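## Task

Put the white king on square B4, reading square names from the labels along the board's edge. Every other square must end up with exactly the contents it had at the start, every piece on the board must finish standing upright and wholly within its square, and the result must hold without the robot gripping or propping anything.

## Robot and tools

Robot: two 7-joint arms, left_arm and right_arm, each ending in a parallel two-finger gripper. The names are labels only; they do not match the left or right of any picture. The simulation keeps running while the operator thinks or writes.

Frame: every pose is in one shared scene frame, in metres. The origin lies on the table surface midway between the arms, +x reaches out over the table, +z is up, and left_arm sits on the +y side. Orientation is a quaternion written w first (qw, qx, qy, qz). On a gripper, the fingers extend along its local +z and close along its local x. The reported end_effector_position is the point midway between the finger pads; fingertips extend 17.5 mm further. Reported hand positions can be somewhat off, more so at long reach.

The 20-number row: every motion command uses one flat list of 20 numbers covering both arms, even when only one arm should move. Numbers 1-10 are left_arm: x, y, z, qw, qx, qy, qz, then gripper position, force_limit, speed. Numbers 11-20 are the same ten for right_arm. x, y, z and the quaternion are an absolute target pose for that gripper in the scene frame, not an offset. The three gripper values each run from -1 to 1. Position: +1 is fully open (50 mm gap), around -0.65 the pads meet, and -1 means close until an object blocks the fingers (use this to grasp). force_limit maps -1/0/+1 to roughly 20/102/185 N per pad (actual grip may run about 17 % higher). speed maps -1/0/+1 to 20/85/150 mm/s of gap change. A 0 is a real command, so to leave a gripper unchanged resend its previous three values. To hold an arm still, resend the exact pose it last reported before it stopped, plus its current gripper values; also resend the intended quaternion each time rather than a drifted reported one.

Tools:
execute_actions takes "actions", a list with zero or one entry. An empty list just reports the state. An entry {"rows": [...], "steps": n} plays up to 15 rows, one per 1/30 s control step (n at most 15, default 15); if there are fewer rows than steps the last row repeats. An entry {"steps": n} without rows waits n steps (up to 300), counted from the previous result, so thinking time eats into it. A call is rejected outright, with nothing sent, if any target lies more than 0.6 m from that arm's last reported position along any gripper axis. Optional "pictures" (true/false) toggles camera images.
move takes "target" (one 20-number row as above) and optional "speed" in m/s, 0.002 to 0.5, default 0.25; turning is capped at double that value in rad/s. Both grippers travel straight lines to their targets, finishing together, over 0.5 to 10 s; a path needing more than 10 s is cut short. Finger values are applied at the start. Paths ignore obstacles and the other arm, and a gripper can lag, wander or overshoot the speed, especially near full reach. Its result adds a "move:" line giving the ending (done, off_target, moving, held, fault, ...) and any limits hit, plus each gripper's remaining distance to its target. limits=paced means the sent pose got clipped; limits=held means some steps were blocked, after which the arm may jump quickly.
wait takes "seconds" (0 to 10) and sends nothing new.
zoom_image takes "camera" (cam_high, cam_low, cam_left_wrist, cam_right_wrist) and "region" [x0, y0, x1, y1] in pixels, origin at top-left, at most 504 by 504; it returns a sharper crop of that camera's latest image.
finished_scene takes "scene" (1 or 2); it ends that scene permanently, grades it, and opens the next task.

Control behaviour: each step, the commanded pose is limited to 70 mm and 16 degrees from the measured pose; if position and orientation conflict, position wins. After a call ends the arm continues only to its last clipped pose, so a far target may need several calls; check the reported pose. Results state each arm's pose; a "Hand target" line shows what the controller is currently steering toward. "pose unreachable" means the clearance check altered or blocked that arm's command; HELD marks affected steps.

Grasp check: after sending -1, object_status should read 2 (closed onto something). 0 = still moving, 1 = blocked while opening, 3 = reached commanded opening or pads met (usually nothing held). Changing position by 0.01 or more is needed before a new force or speed applies; to loosen a grip, open first. position_measured in counts gives gap ≈ (250 - position_measured) × 0.202 mm.

Cameras: cam_high and cam_low are fixed, cam_left_wrist and cam_right_wrist ride on the hands; all 504x504, calibration given per scene.

Avoid: knocking or dropping anything off the table (fails the task), toppling or displacing other pieces, fast or deep pushes into contact (impact grows with speed and with how far the target lies beyond contact), and arms touching each other. Joint torque over its load limit (47.5 N m for the big joints, 29.9 N m for forearm roll and wrist joints, carried weight included) freezes that arm for 10 s. Holding loads heats motors: a MOTOR HOT warning appears from 60 °C, and at 75 °C the arm sags (OVER-TEMPERATURE FAULT). Brief external tugs on held pieces can occur, so grip firmly and release each piece standing upright, centred in its square, before leaving.

Each tool is called after "Emit:" in YAML: its name, and indented under it one key for each argument.

## Session

Emit:
execute_actions:
  actions: []

Emit:
zoom_image:
  camera: "cam_high"
  region: [130,130,380,380]

Scene clock: 0.00 s of 4000.00 s.
left_arm: end_effector_position=(+0.0882, -0.0522, +0.1350) position_measured=3 object_status=3 end_effector_quat_wxyz=(-0.016, +0.369, +0.928, +0.048) | right_arm: end_effector_position=(+0.4884, -0.4170, +0.3487) position_measured=3 object_status=3 end_effector_quat_wxyz=(+0.100, +0.116, +0.988, -0.002)
Joint positions: left_arm=[ 1.6    0.623 -0.607  1.592  0.331  1.135  3.45 ] | right_arm=[ 0.405  0.222 -0.289  1.425  0.073  1.303  2.993]
Joint velocities: left_arm=[-0.001 -0.002 -0.001 -0.     0.     0.    -0.001] | right_arm=[ 0.    -0.001  0.001  0.     0.001 -0.     0.   ]
Motor temperatures (°C, as the motors report them): left_arm=[28 30 26 31 38 35 36] | right_arm=[29 30 29 29 36 38 40]
Hand target (left_arm): +0.088, -0.052, +0.135; -0.016, +0.369, +0.928, +0.048
Hand target (right_arm): +0.488, -0.417, +0.349; +0.100, +0.116, +0.988, -0.002

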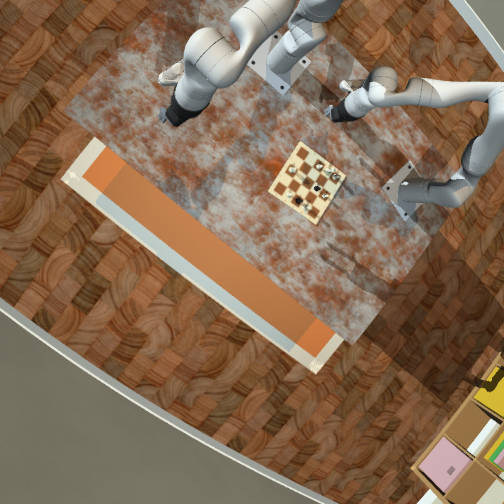

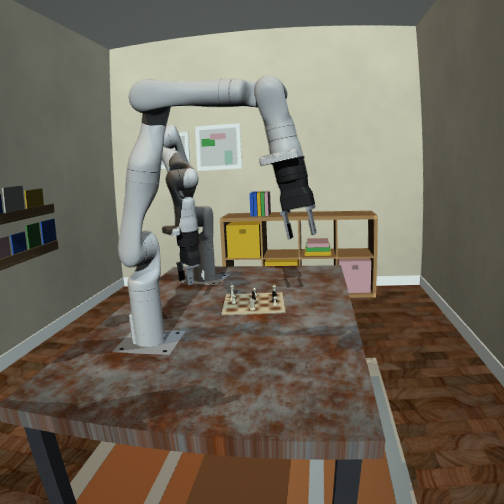

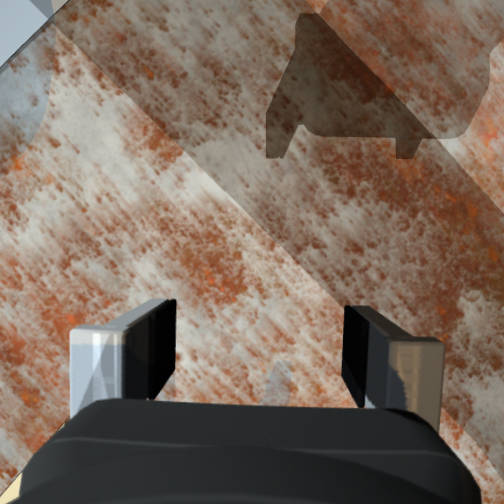

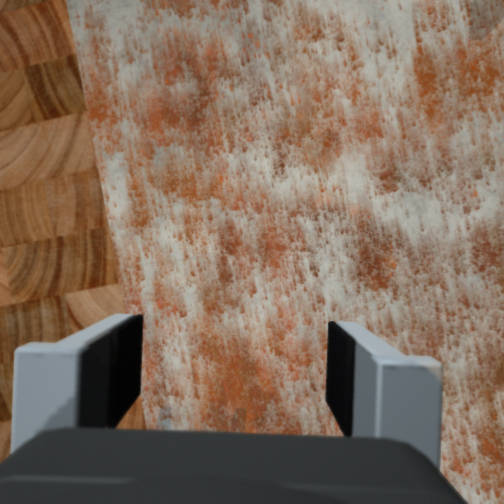

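Region (130, 130, 380, 380) of cam_high's 504x504 image, scaled by 2.016, with more detail than that image has.

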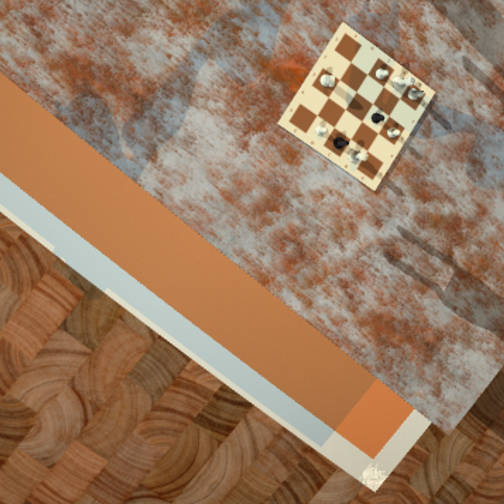

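Emit:
move:
  target: [0.33,0.06,0.19,0,0,1,0,1,-1,1,0.4884,-0.417,0.3487,0.1,0.116,0.988,-0.002,1,0,0]
  speed: 0.4

Emit:
zoom_image:
  camera: "cam_high"
  region: [260,130,360,230]

Emit:
zoom_image:
  camera: "cam_low"
  region: [210,250,300,325]

Scene clock: 8.73 s of 4000.00 s.
left_arm: end_effector_position=(+0.3296, +0.0604, +0.1900) position_measured=3 object_status=3 end_effector_quat_wxyz=(+0.000, +0.000, +1.000, +0.000) | right_arm: end_effector_position=(+0.4884, -0.4170, +0.3487) position_measured=3 object_status=3 end_effector_quat_wxyz=(+0.100, +0.116, +0.988, -0.002)
Joint positions: left_arm=[ 1.19   0.523 -0.856  1.648  0.422  1.166  3.524] | right_arm=[ 0.405  0.222 -0.289  1.424  0.073  1.304  2.993]
Joint velocities: left_arm=[-0.009  0.007 -0.005 -0.     0.002  0.001 -0.001] | right_arm=[-0.001 -0.    -0.     0.    -0.001  0.    -0.   ]
Motor temperatures (°C, as the motors report them): left_arm=[28 30 26 31 38 35 36] | right_arm=[29 30 29 29 36 38 40]
Hand target (left_arm): +0.330, +0.061, +0.190; +0.000, -0.000, +1.000, +0.001
Hand target (right_arm): +0.488, -0.417, +0.349; +0.100, +0.116, +0.988, -0.002
Off the commanded pose (left_arm): 0.001 m, 0 deg.
Off the commanded pose (right_arm): 0.000 m, 0 deg.
After step 90, 4.30 s passed at rest.
move: done
camera_calibration (this result's frames):
cam_left_wrist: T_world_to_cam=[[-0.999313, -0.0300444, -0.0217077, 0.334192], [-0.0309759, 0.998554, 0.0439279, -0.0347733], [0.0203565, 0.0445701, -0.998799, 0.35016], [0, 0, 0, 1]] pos_world=[0.325757, 0.029157, 0.358522]
cam_right_wrist: T_world_to_cam=[[-0.962493, 0.182261, -0.200967, 0.609689], [0.186357, 0.982481, -0.00148972, 0.348271], [0.197175, -0.0388856, -0.979597, 0.397505], [0, 0, 0, 1]] pos_world=[0.443541, -0.437835, 0.512441]

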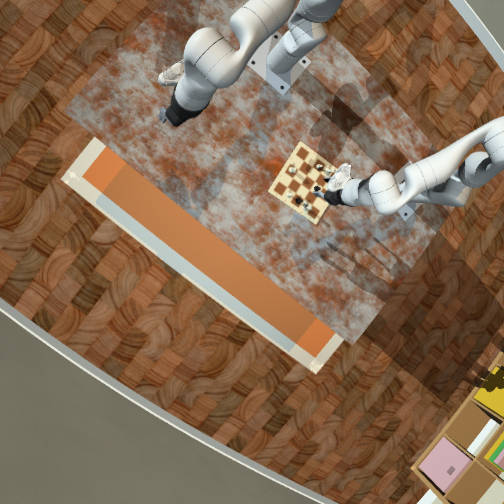

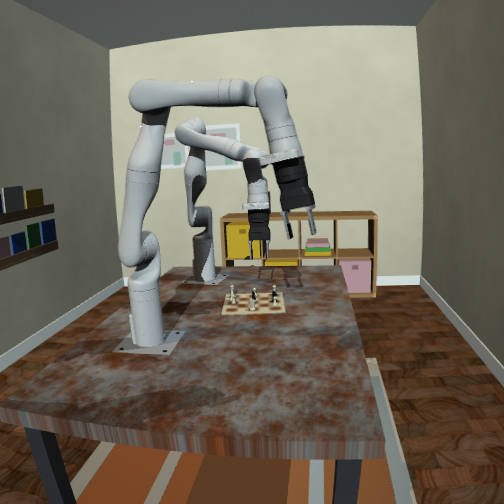

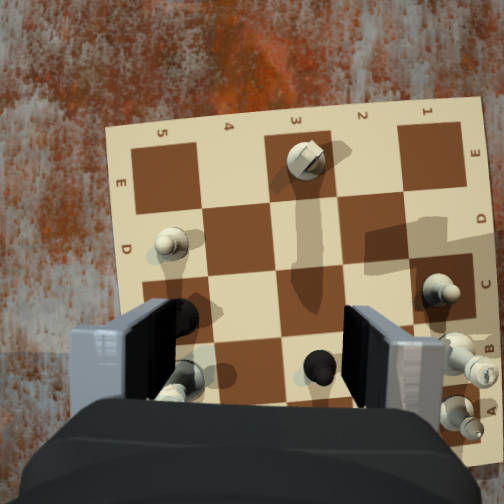

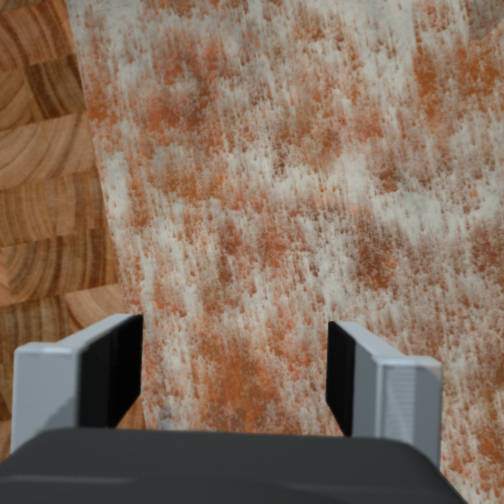

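Region (260, 130, 360, 230) of cam_high's 504x504 image, scaled by 5.040, with more detail than that image has.

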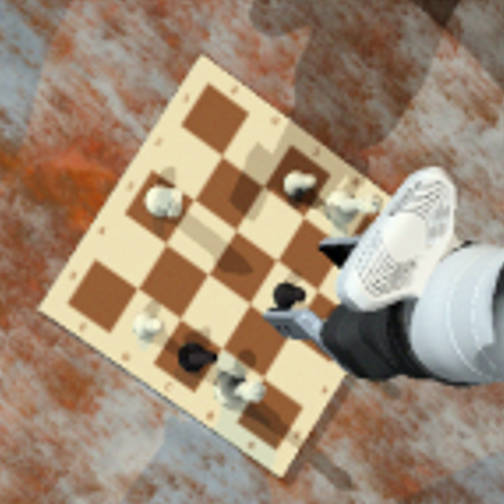

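Region (210, 250, 300, 325) of cam_low's 504x504 image, scaled by 5.600, with more detail than that image has.

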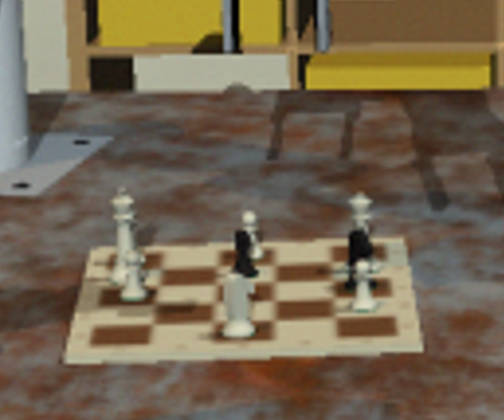

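Emit:
move:
  target: [0.226,0.093,0.13,0,-0.43,0.903,0,0.45,-1,1,0.4884,-0.417,0.3487,0.1,0.116,0.988,-0.002,1,0,0]
  speed: 0.4

Emit:
zoom_image:
  camera: "cam_low"
  region: [210,250,300,325]

Scene clock: 24.73 s of 4000.00 s.
left_arm: end_effector_position=(+0.2262, +0.0928, +0.1296) position_measured=85 object_status=3 end_effector_quat_wxyz=(-0.001, -0.430, +0.903, +0.000) | right_arm: end_effector_position=(+0.4884, -0.4170, +0.3487) position_measured=3 object_status=3 end_effector_quat_wxyz=(+0.100, +0.116, +0.988, -0.002)
Joint positions: left_arm=[ 1.625  0.519 -1.105  2.031  0.579  0.947  4.398] | right_arm=[ 0.405  0.222 -0.289  1.424  0.073  1.304  2.993]
Joint velocities: left_arm=[ 0.011  0.     0.004  0.    -0.003 -0.003  0.005] | right_arm=[ 0.001  0.001  0.    -0.    -0.001  0.    -0.001]
Motor temperatures (°C, as the motors report them): left_arm=[28 30 26 31 38 35 36] | right_arm=[29 30 29 29 36 38 40]
Hand target (left_arm): +0.226, +0.093, +0.130; -0.001, -0.430, +0.903, +0.000
Hand target (right_arm): +0.488, -0.417, +0.349; +0.100, +0.116, +0.988, -0.002
Off the commanded pose (left_arm): 0.000 m, 0 deg.
Off the commanded pose (right_arm): 0.000 m, 0 deg.
After step 90, 11.43 s passed at rest.
move: done
camera_calibration (this result's frames):
cam_left_wrist: T_world_to_cam=[[-0.605213, -0.795817, -0.0198066, 0.212204], [-0.795724, 0.60404, 0.0442638, 0.141912], [-0.0232619, 0.0425497, -0.998824, 0.300591], [0, 0, 0, 1]] pos_world=[0.248344, 0.070365, 0.298159]
cam_right_wrist: T_world_to_cam=[[-0.962493, 0.182262, -0.200968, 0.609689], [0.186358, 0.982481, -0.0014875, 0.34827], [0.197176, -0.0388836, -0.979597, 0.397505], [0, 0, 0, 1]] pos_world=[0.443541, -0.437835, 0.51244]

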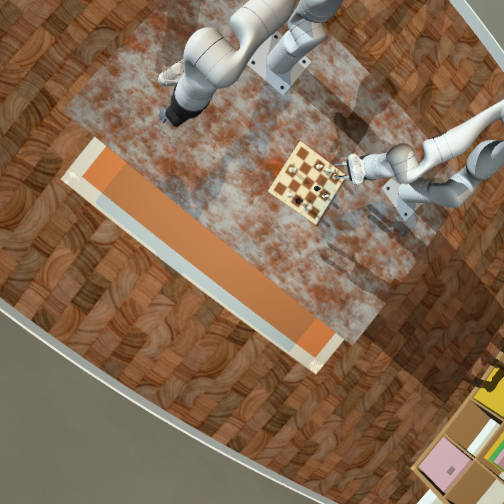

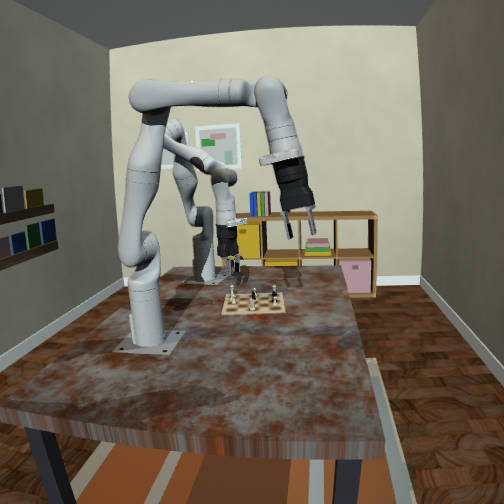

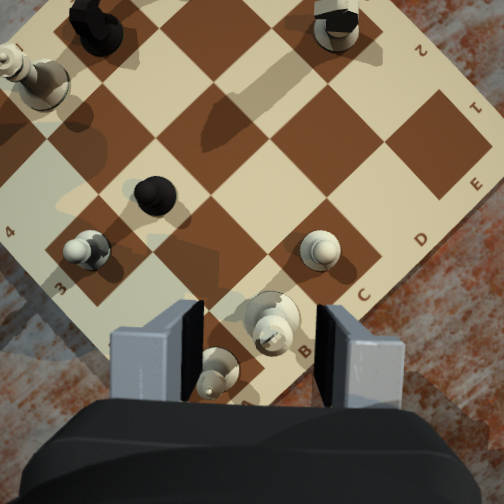

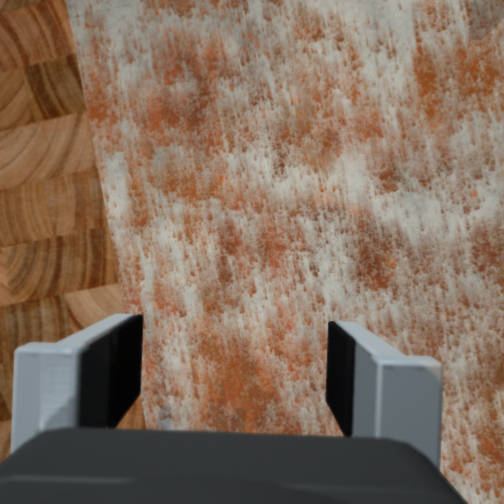

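Region (210, 250, 300, 325) of cam_low's 504x504 image, scaled by 5.600, with more detail than that image has.

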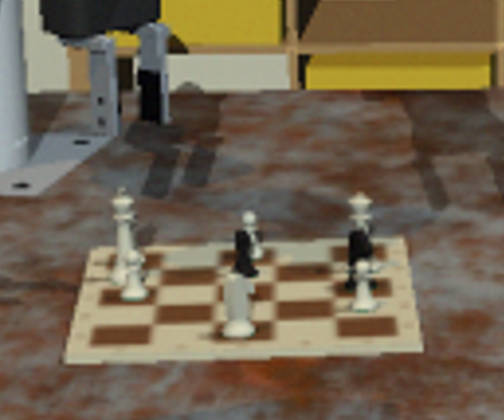

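Emit:
move:
  target: [0.2155,0.096,0.085,0,-0.43,0.903,0,0.45,-1,1,0.4884,-0.417,0.3487,0.1,0.116,0.988,-0.002,1,0,0]
  speed: 0.15

Emit:
zoom_image:
  camera: "cam_low"
  region: [210,250,300,325]

Scene clock: 32.27 s of 4000.00 s.
left_arm: end_effector_position=(+0.2152, +0.0956, +0.0851) position_measured=85 object_status=3 end_effector_quat_wxyz=(-0.000, -0.430, +0.903, -0.000) | right_arm: end_effector_position=(+0.4884, -0.4170, +0.3487) position_measured=3 object_status=3 end_effector_quat_wxyz=(+0.100, +0.116, +0.988, -0.002)
Joint positions: left_arm=[ 1.58   0.584 -1.02   2.117  0.697  0.823  4.31 ] | right_arm=[ 0.405  0.222 -0.289  1.424  0.073  1.304  2.993]
Joint velocities: left_arm=[-0.006  0.003  0.     0.001  0.001 -0.001 -0.002] | right_arm=[ 0.    -0.002 -0.     0.     0.     0.     0.001]
Motor temperatures (°C, as the motors report them): left_arm=[28 30 26 31 38 35 36] | right_arm=[29 30 29 29 36 38 40]
Hand target (left_arm): +0.215, +0.096, +0.085; -0.000, -0.430, +0.903, -0.000
Hand target (right_arm): +0.488, -0.417, +0.349; +0.100, +0.116, +0.988, -0.002
Off the commanded pose (left_arm): 0.001 m, 0 deg.
Off the commanded pose (right_arm): 0.000 m, 0 deg.
After step 90, 3.77 s passed at rest.
move: done
camera_calibration (this result's frames):
cam_left_wrist: T_world_to_cam=[[-0.606495, -0.794832, -0.0201188, 0.207097], [-0.794781, 0.605365, 0.0430814, 0.133209], [-0.0220633, 0.0421187, -0.998869, 0.255519], [0, 0, 0, 1]] pos_world=[0.237113, 0.0732054, 0.253658]
cam_right_wrist: T_world_to_cam=[[-0.962493, 0.182262, -0.200968, 0.609689], [0.186358, 0.982481, -0.00148755, 0.34827], [0.197176, -0.0388836, -0.979597, 0.397505], [0, 0, 0, 1]] pos_world=[0.443541, -0.437835, 0.51244]

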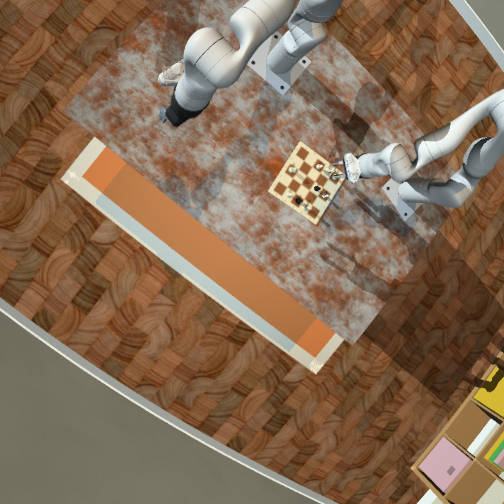

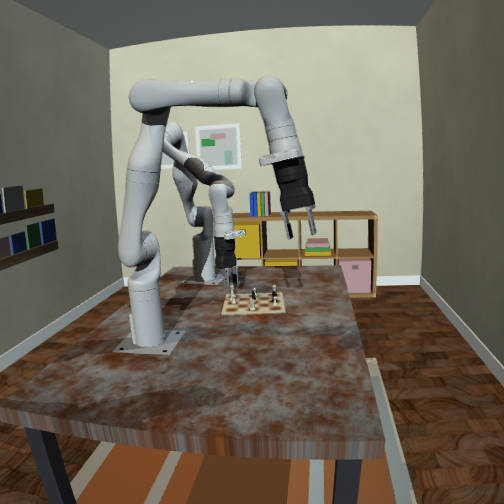

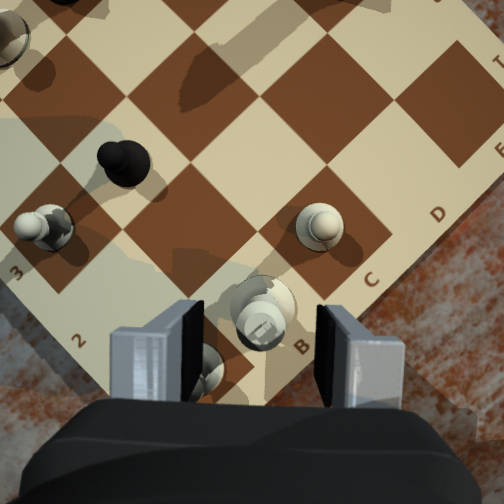

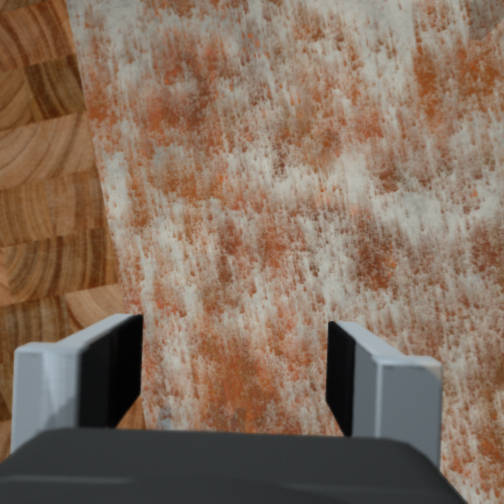

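Region (210, 250, 300, 325) of cam_low's 504x504 image, scaled by 5.600, with more detail than that image has.

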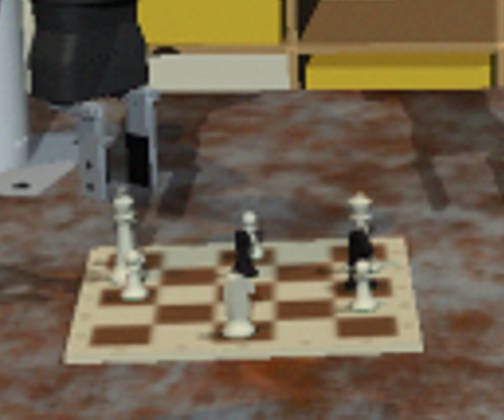

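Emit:
move:
  target: [0.2155,0.096,0.055,0,-0.43,0.903,0,0.2,-1,1,0.4884,-0.417,0.3487,0.1,0.116,0.988,-0.002,1,0,0]
  speed: 0.1

Emit:
move:
  target: [0.2155,0.096,0.055,0,-0.43,0.903,0,-1,-0.8,-0.5,0.4884,-0.417,0.3487,0.1,0.116,0.988,-0.002,1,0,0]

Emit:
zoom_image:
  camera: "cam_low"
  region: [210,250,300,325]

Scene clock: 37.90 s of 4000.00 s.
left_arm: end_effector_position=(+0.2152, +0.0956, +0.0551) position_measured=123 object_status=3 end_effector_quat_wxyz=(-0.000, -0.430, +0.903, -0.000) | right_arm: end_effector_position=(+0.4884, -0.4170, +0.3487) position_measured=3 object_status=3 end_effector_quat_wxyz=(+0.100, +0.116, +0.988, -0.002)
Joint positions: left_arm=[ 1.521  0.641 -0.946  2.15   0.791  0.751  4.228] | right_arm=[ 0.405  0.222 -0.289  1.424  0.073  1.304  2.993]
Joint velocities: left_arm=[-0.007  0.004 -0.001  0.001  0.002 -0.001 -0.003] | right_arm=[-0.    -0.     0.001 -0.    -0.     0.    -0.   ]
Motor temperatures (°C, as the motors report them): left_arm=[28 30 26 31 38 35 36] | right_arm=[29 30 29 29 36 38 40]
Hand target (left_arm): +0.215, +0.096, +0.055; -0.000, -0.430, +0.903, -0.000
Hand target (right_arm): +0.488, -0.417, +0.349; +0.100, +0.116, +0.988, -0.002
Off the commanded pose (left_arm): 0.001 m, 0 deg.
Off the commanded pose (right_arm): 0.000 m, 0 deg.
After step 90, 1.90 s passed at rest.
move: done
camera_calibration (this result's frames):
cam_left_wrist: T_world_to_cam=[[-0.606541, -0.794796, -0.0201738, 0.206503], [-0.79475, 0.605416, 0.0429525, 0.134479], [-0.0219249, 0.0420856, -0.998873, 0.225576], [0, 0, 0, 1]] pos_world=[0.237075, 0.0732181, 0.223712]
cam_right_wrist: T_world_to_cam=[[-0.962493, 0.182262, -0.200968, 0.609689], [0.186357, 0.982481, -0.00148766, 0.34827], [0.197176, -0.0388837, -0.979597, 0.397505], [0, 0, 0, 1]] pos_world=[0.443541, -0.437835, 0.512441]

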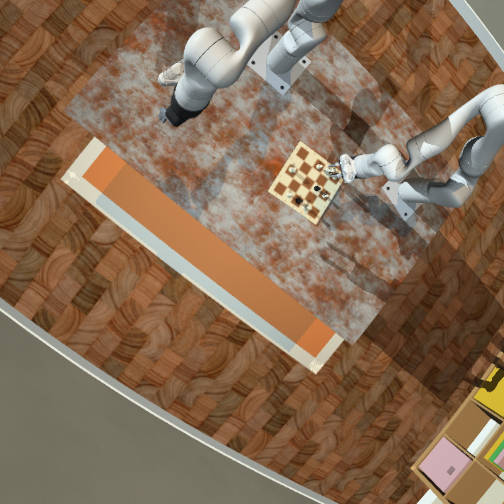

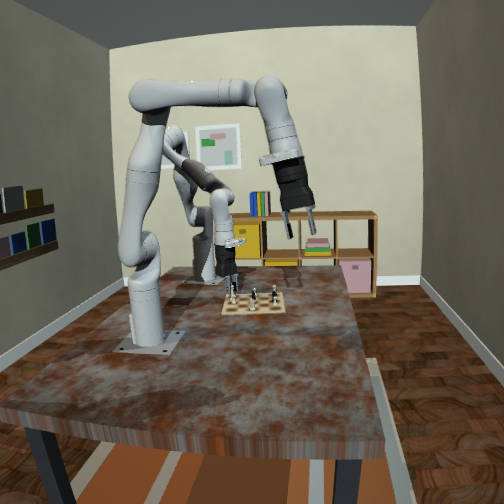

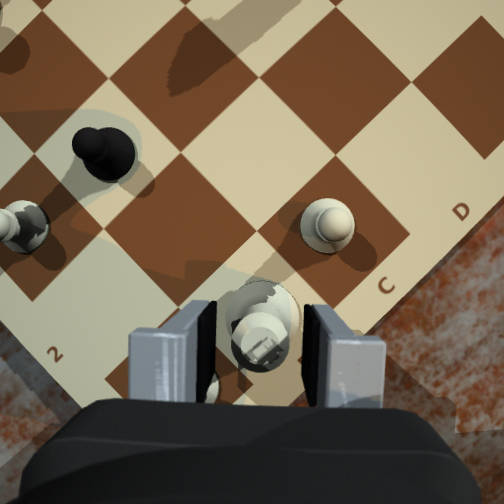

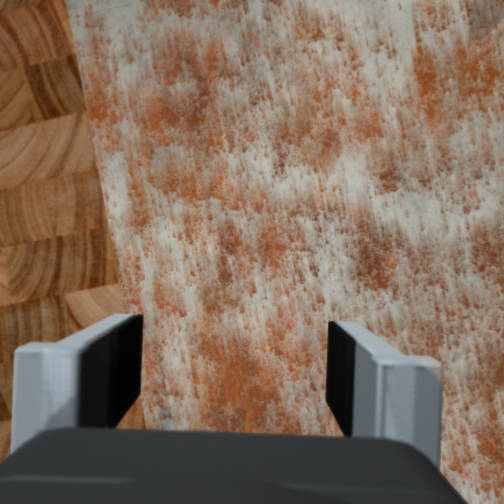

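Scene clock: 38.60 s of 4000.00 s.
left_arm: end_effector_position=(+0.2155, +0.0959, +0.0550) position_measured=183 object_status=2 end_effector_quat_wxyz=(-0.000, -0.430, +0.903, -0.000) | right_arm: end_effector_position=(+0.4884, -0.4170, +0.3487) position_measured=3 object_status=3 end_effector_quat_wxyz=(+0.100, +0.116, +0.988, -0.002)
Joint positions: left_arm=[ 1.52   0.641 -0.946  2.15   0.791  0.751  4.228] | right_arm=[ 0.405  0.222 -0.289  1.424  0.073  1.304  2.993]
Joint velocities: left_arm=[-0.     0.001 -0.001 -0.     0.    -0.     0.001] | right_arm=[-0.001 -0.001 -0.    -0.     0.001  0.     0.001]
Motor temperatures (°C, as the motors report them): left_arm=[28 30 26 31 38 35 36] | right_arm=[29 30 29 29 36 38 40]
Hand target (left_arm): +0.215, +0.096, +0.055; -0.000, -0.430, +0.903, +0.000
Hand target (right_arm): +0.488, -0.417, +0.349; +0.100, +0.116, +0.988, -0.002
Off the commanded pose (left_arm): 0.000 m, 0 deg.
Off the commanded pose (right_arm): 0.000 m, 0 deg.
move: done
camera_calibration (this result's frames):
cam_left_wrist: T_world_to_cam=[[-0.605879, -0.795287, -0.0207417, 0.206904], [-0.79526, 0.604733, 0.0431244, 0.134693], [-0.021753, 0.0426232, -0.998854, 0.225367], [0, 0, 0, 1]] pos_world=[0.237377, 0.0734894, 0.223592]
cam_right_wrist: T_world_to_cam=[[-0.962493, 0.182262, -0.200968, 0.609689], [0.186358, 0.982481, -0.00148752, 0.34827], [0.197176, -0.0388836, -0.979597, 0.397505], [0, 0, 0, 1]] pos_world=[0.443541, -0.437835, 0.51244]

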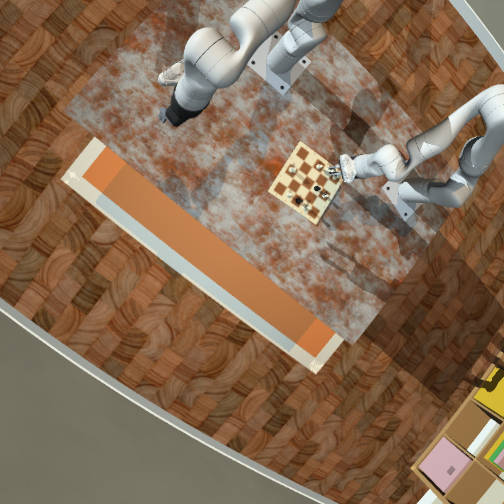

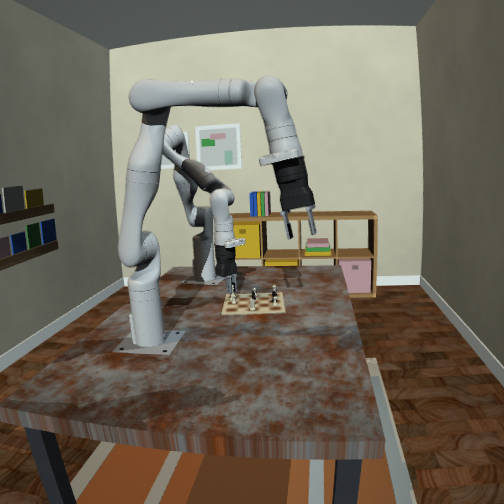

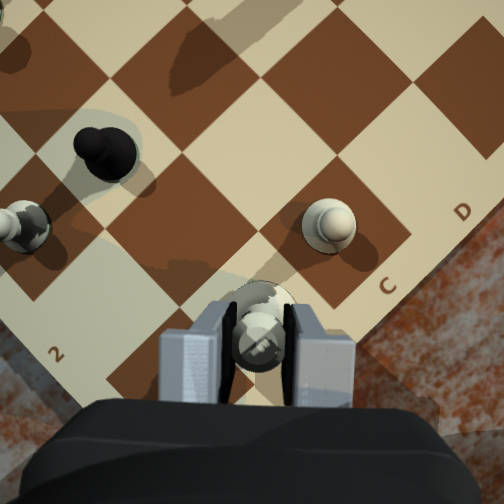

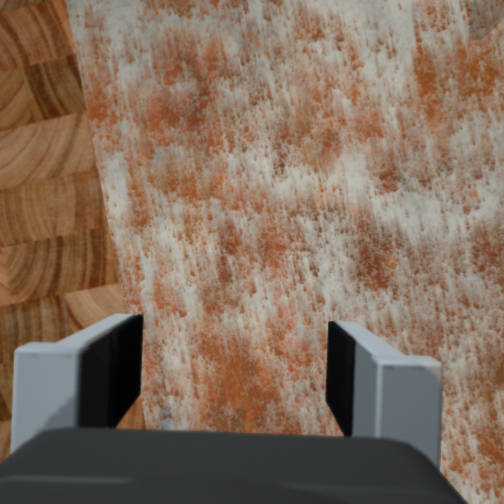

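Region (210, 250, 300, 325) of cam_low's 504x504 image, scaled by 5.600, with more detail than that image has.

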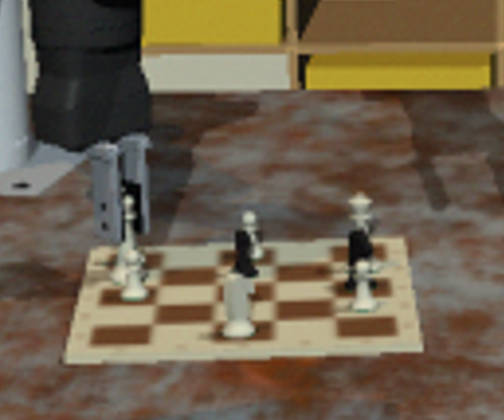

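Emit:
move:
  target: [0.2155,0.096,0.115,0,-0.43,0.903,0,-1,-0.8,-0.5,0.4884,-0.417,0.3487,0.1,0.116,0.988,-0.002,1,0,0]
  speed: 0.15

Emit:
move:
  target: [0.3315,0.11,0.115,0,-0.43,0.903,0,-1,-0.8,-0.5,0.4884,-0.417,0.3487,0.1,0.116,0.988,-0.002,1,0,0]
  speed: 0.2

Emit:
move:
  target: [0.3315,0.11,0.062,0,-0.43,0.903,0,-1,-0.8,-0.5,0.4884,-0.417,0.3487,0.1,0.116,0.988,-0.002,1,0,0]
  speed: 0.1

Emit:
zoom_image:
  camera: "cam_low"
  region: [240,270,290,320]

Scene clock: 46.63 s of 4000.00 s.
left_arm: end_effector_position=(+0.2158, +0.0964, +0.1149) position_measured=183 object_status=2 end_effector_quat_wxyz=(+0.000, -0.430, +0.903, +0.000) | right_arm: end_effector_position=(+0.4884, -0.4170, +0.3487) position_measured=3 object_status=3 end_effector_quat_wxyz=(+0.100, +0.116, +0.988, -0.002)
Joint positions: left_arm=[ 1.634  0.528 -1.083  2.077  0.606  0.895  4.389] | right_arm=[ 0.405  0.222 -0.289  1.424  0.073  1.304  2.993]
Joint velocities: left_arm=[ 0.004 -0.003  0.001 -0.    -0.001 -0.     0.002] | right_arm=[ 0.     0.    -0.     0.    -0.     0.     0.001]
Motor temperatures (°C, as the motors report them): left_arm=[28 31 26 31 38 35 36] | right_arm=[29 30 29 29 36 38 40]
Hand target (left_arm): +0.216, +0.096, +0.115; +0.000, -0.430, +0.903, +0.000
Hand target (right_arm): +0.488, -0.417, +0.349; +0.100, +0.116, +0.988, -0.002
Off the commanded pose (left_arm): 0.001 m, 0 deg.
Off the commanded pose (right_arm): 0.000 m, 0 deg.
After step 90, 4.17 s passed at rest.
move: done
camera_calibration (this result's frames):
cam_left_wrist: T_world_to_cam=[[-0.605214, -0.795767, -0.0216973, 0.208761], [-0.795777, 0.604042, 0.0432669, 0.132259], [-0.0213243, 0.043452, -0.998828, 0.285008], [0, 0, 0, 1]] pos_world=[0.237671, 0.0738514, 0.283481]
cam_right_wrist: T_world_to_cam=[[-0.962493, 0.182262, -0.200968, 0.609689], [0.186358, 0.982481, -0.00148764, 0.34827], [0.197176, -0.0388838, -0.979597, 0.397505], [0, 0, 0, 1]] pos_world=[0.443541, -0.437835, 0.512441]

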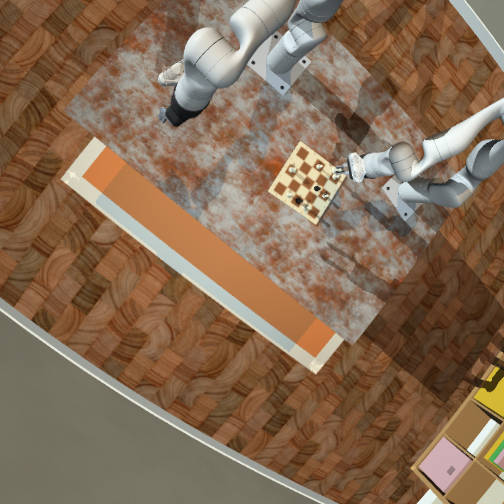

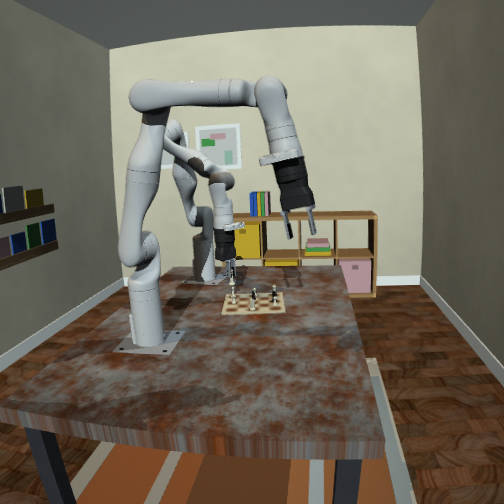

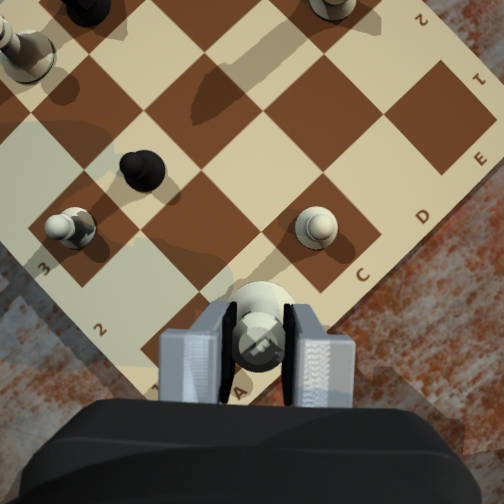

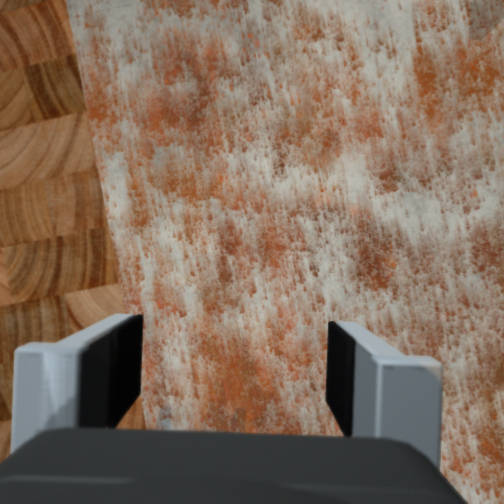

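Scene clock: 47.77 s of 4000.00 s.
left_arm: end_effector_position=(+0.3315, +0.1101, +0.1152) position_measured=183 object_status=2 end_effector_quat_wxyz=(+0.000, -0.430, +0.903, -0.000) | right_arm: end_effector_position=(+0.4884, -0.4170, +0.3487) position_measured=3 object_status=3 end_effector_quat_wxyz=(+0.100, +0.116, +0.988, -0.002)
Joint positions: left_arm=[ 1.268  0.625 -1.016  1.897  0.639  0.986  4.143] | right_arm=[ 0.405  0.222 -0.289  1.424  0.073  1.304  2.993]
Joint velocities: left_arm=[-0.003  0.004 -0.002 -0.     0.001  0.001 -0.001] | right_arm=[ 0.001  0.002 -0.001 -0.     0.001 -0.    -0.001]
Motor temperatures (°C, as the motors report them): left_arm=[28 31 26 31 38 35 36] | right_arm=[29 30 29 29 36 38 40]
Hand target (left_arm): +0.332, +0.110, +0.115; +0.000, -0.430, +0.903, -0.000
Hand target (right_arm): +0.488, -0.417, +0.349; +0.100, +0.116, +0.988, -0.002
Off the commanded pose (left_arm): 0.000 m, 0 deg.
Off the commanded pose (right_arm): 0.000 m, 0 deg.
move: done
camera_calibration (this result's frames):
cam_left_wrist: T_world_to_cam=[[-0.606009, -0.795179, -0.021048, 0.289729], [-0.795174, 0.604875, 0.0427083, 0.215781], [-0.0212293, 0.0426185, -0.998866, 0.287234], [0, 0, 0, 1]] pos_world=[0.35326, 0.087624, 0.283791]
cam_right_wrist: T_world_to_cam=[[-0.962493, 0.182262, -0.200968, 0.609689], [0.186358, 0.982481, -0.00148763, 0.34827], [0.197176, -0.0388837, -0.979597, 0.397505], [0, 0, 0, 1]] pos_world=[0.443541, -0.437835, 0.51244]

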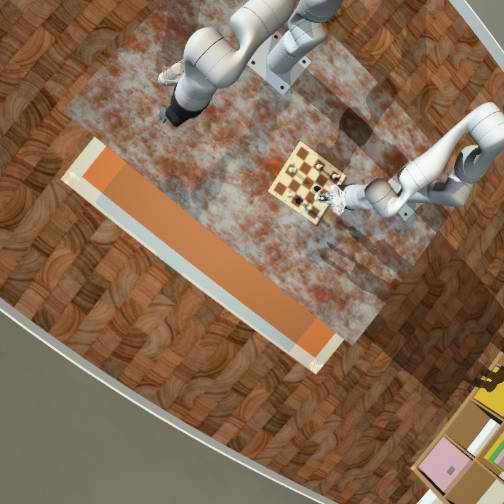

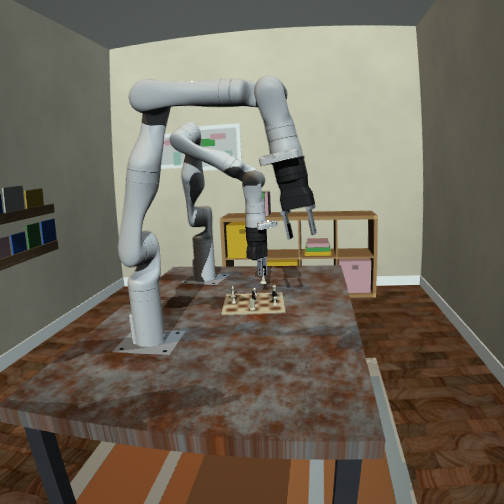

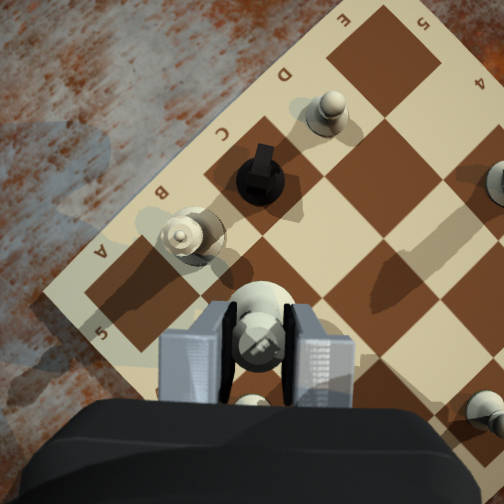

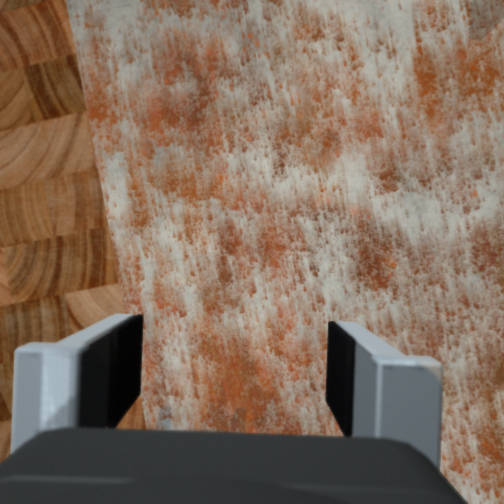

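Scene clock: 48.63 s of 4000.00 s.
left_arm: end_effector_position=(+0.3313, +0.1095, +0.0621) position_measured=183 object_status=2 end_effector_quat_wxyz=(-0.000, -0.430, +0.903, -0.000) | right_arm: end_effector_position=(+0.4884, -0.4170, +0.3487) position_measured=3 object_status=3 end_effector_quat_wxyz=(+0.100, +0.116, +0.988, -0.002)
Joint positions: left_arm=[ 1.205  0.712 -0.928  1.956  0.757  0.867  4.048] | right_arm=[ 0.405  0.222 -0.289  1.424  0.073  1.304  2.993]
Joint velocities: left_arm=[-0.004  0.005 -0.002  0.     0.001 -0.001 -0.002] | right_arm=[ 0.001  0.002 -0.001  0.     0.001  0.    -0.   ]
Motor temperatures (°C, as the motors report them): left_arm=[28 31 26 31 38 35 36] | right_arm=[29 30 29 29 36 38 40]
Hand target (left_arm): +0.331, +0.110, +0.062; -0.000, -0.430, +0.903, -0.000
Hand target (right_arm): +0.488, -0.417, +0.349; +0.100, +0.116, +0.988, -0.002
Off the commanded pose (left_arm): 0.001 m, 0 deg.
Off the commanded pose (right_arm): 0.000 m, 0 deg.
move: done
camera_calibration (this result's frames):
cam_left_wrist: T_world_to_cam=[[-0.606421, -0.794888, -0.0201822, 0.288107], [-0.794844, 0.6053, 0.0428333, 0.218113], [-0.0218314, 0.0420167, -0.998878, 0.234507], [0, 0, 0, 1]] pos_world=[0.353199, 0.0871356, 0.230717]
cam_right_wrist: T_world_to_cam=[[-0.962493, 0.182262, -0.200968, 0.609689], [0.186358, 0.982481, -0.00148756, 0.34827], [0.197176, -0.0388837, -0.979597, 0.397505], [0, 0, 0, 1]] pos_world=[0.44354, -0.437835, 0.512441]

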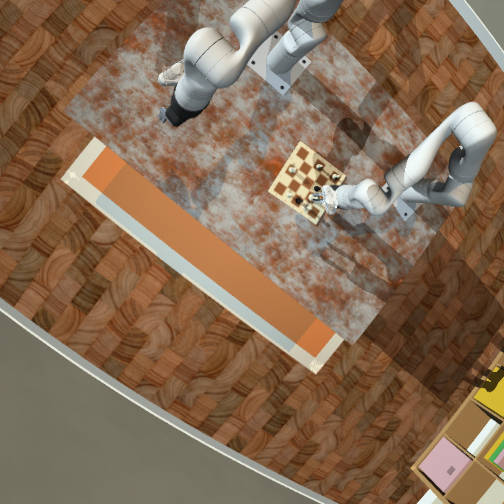

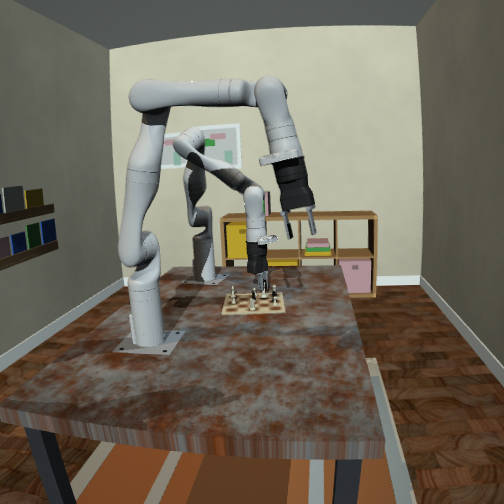

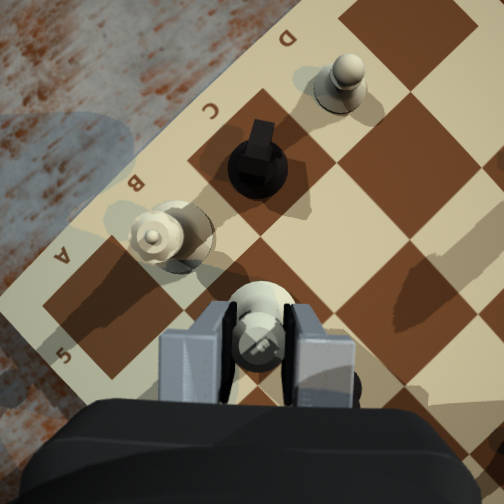

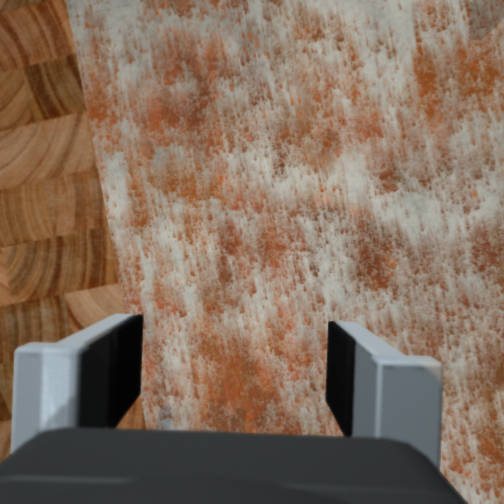

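Region (240, 270, 290, 320) of cam_low's 504x504 image, scaled by 10.080, with more detail than that image has.

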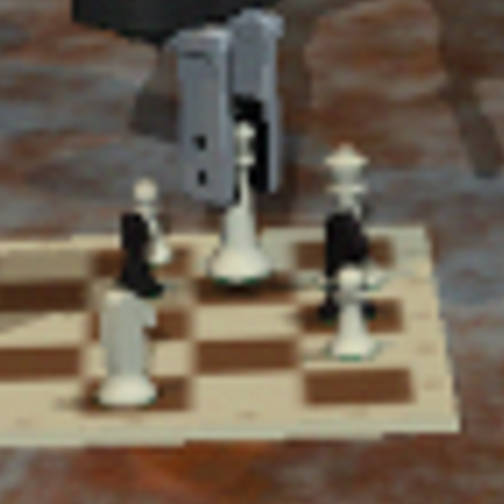

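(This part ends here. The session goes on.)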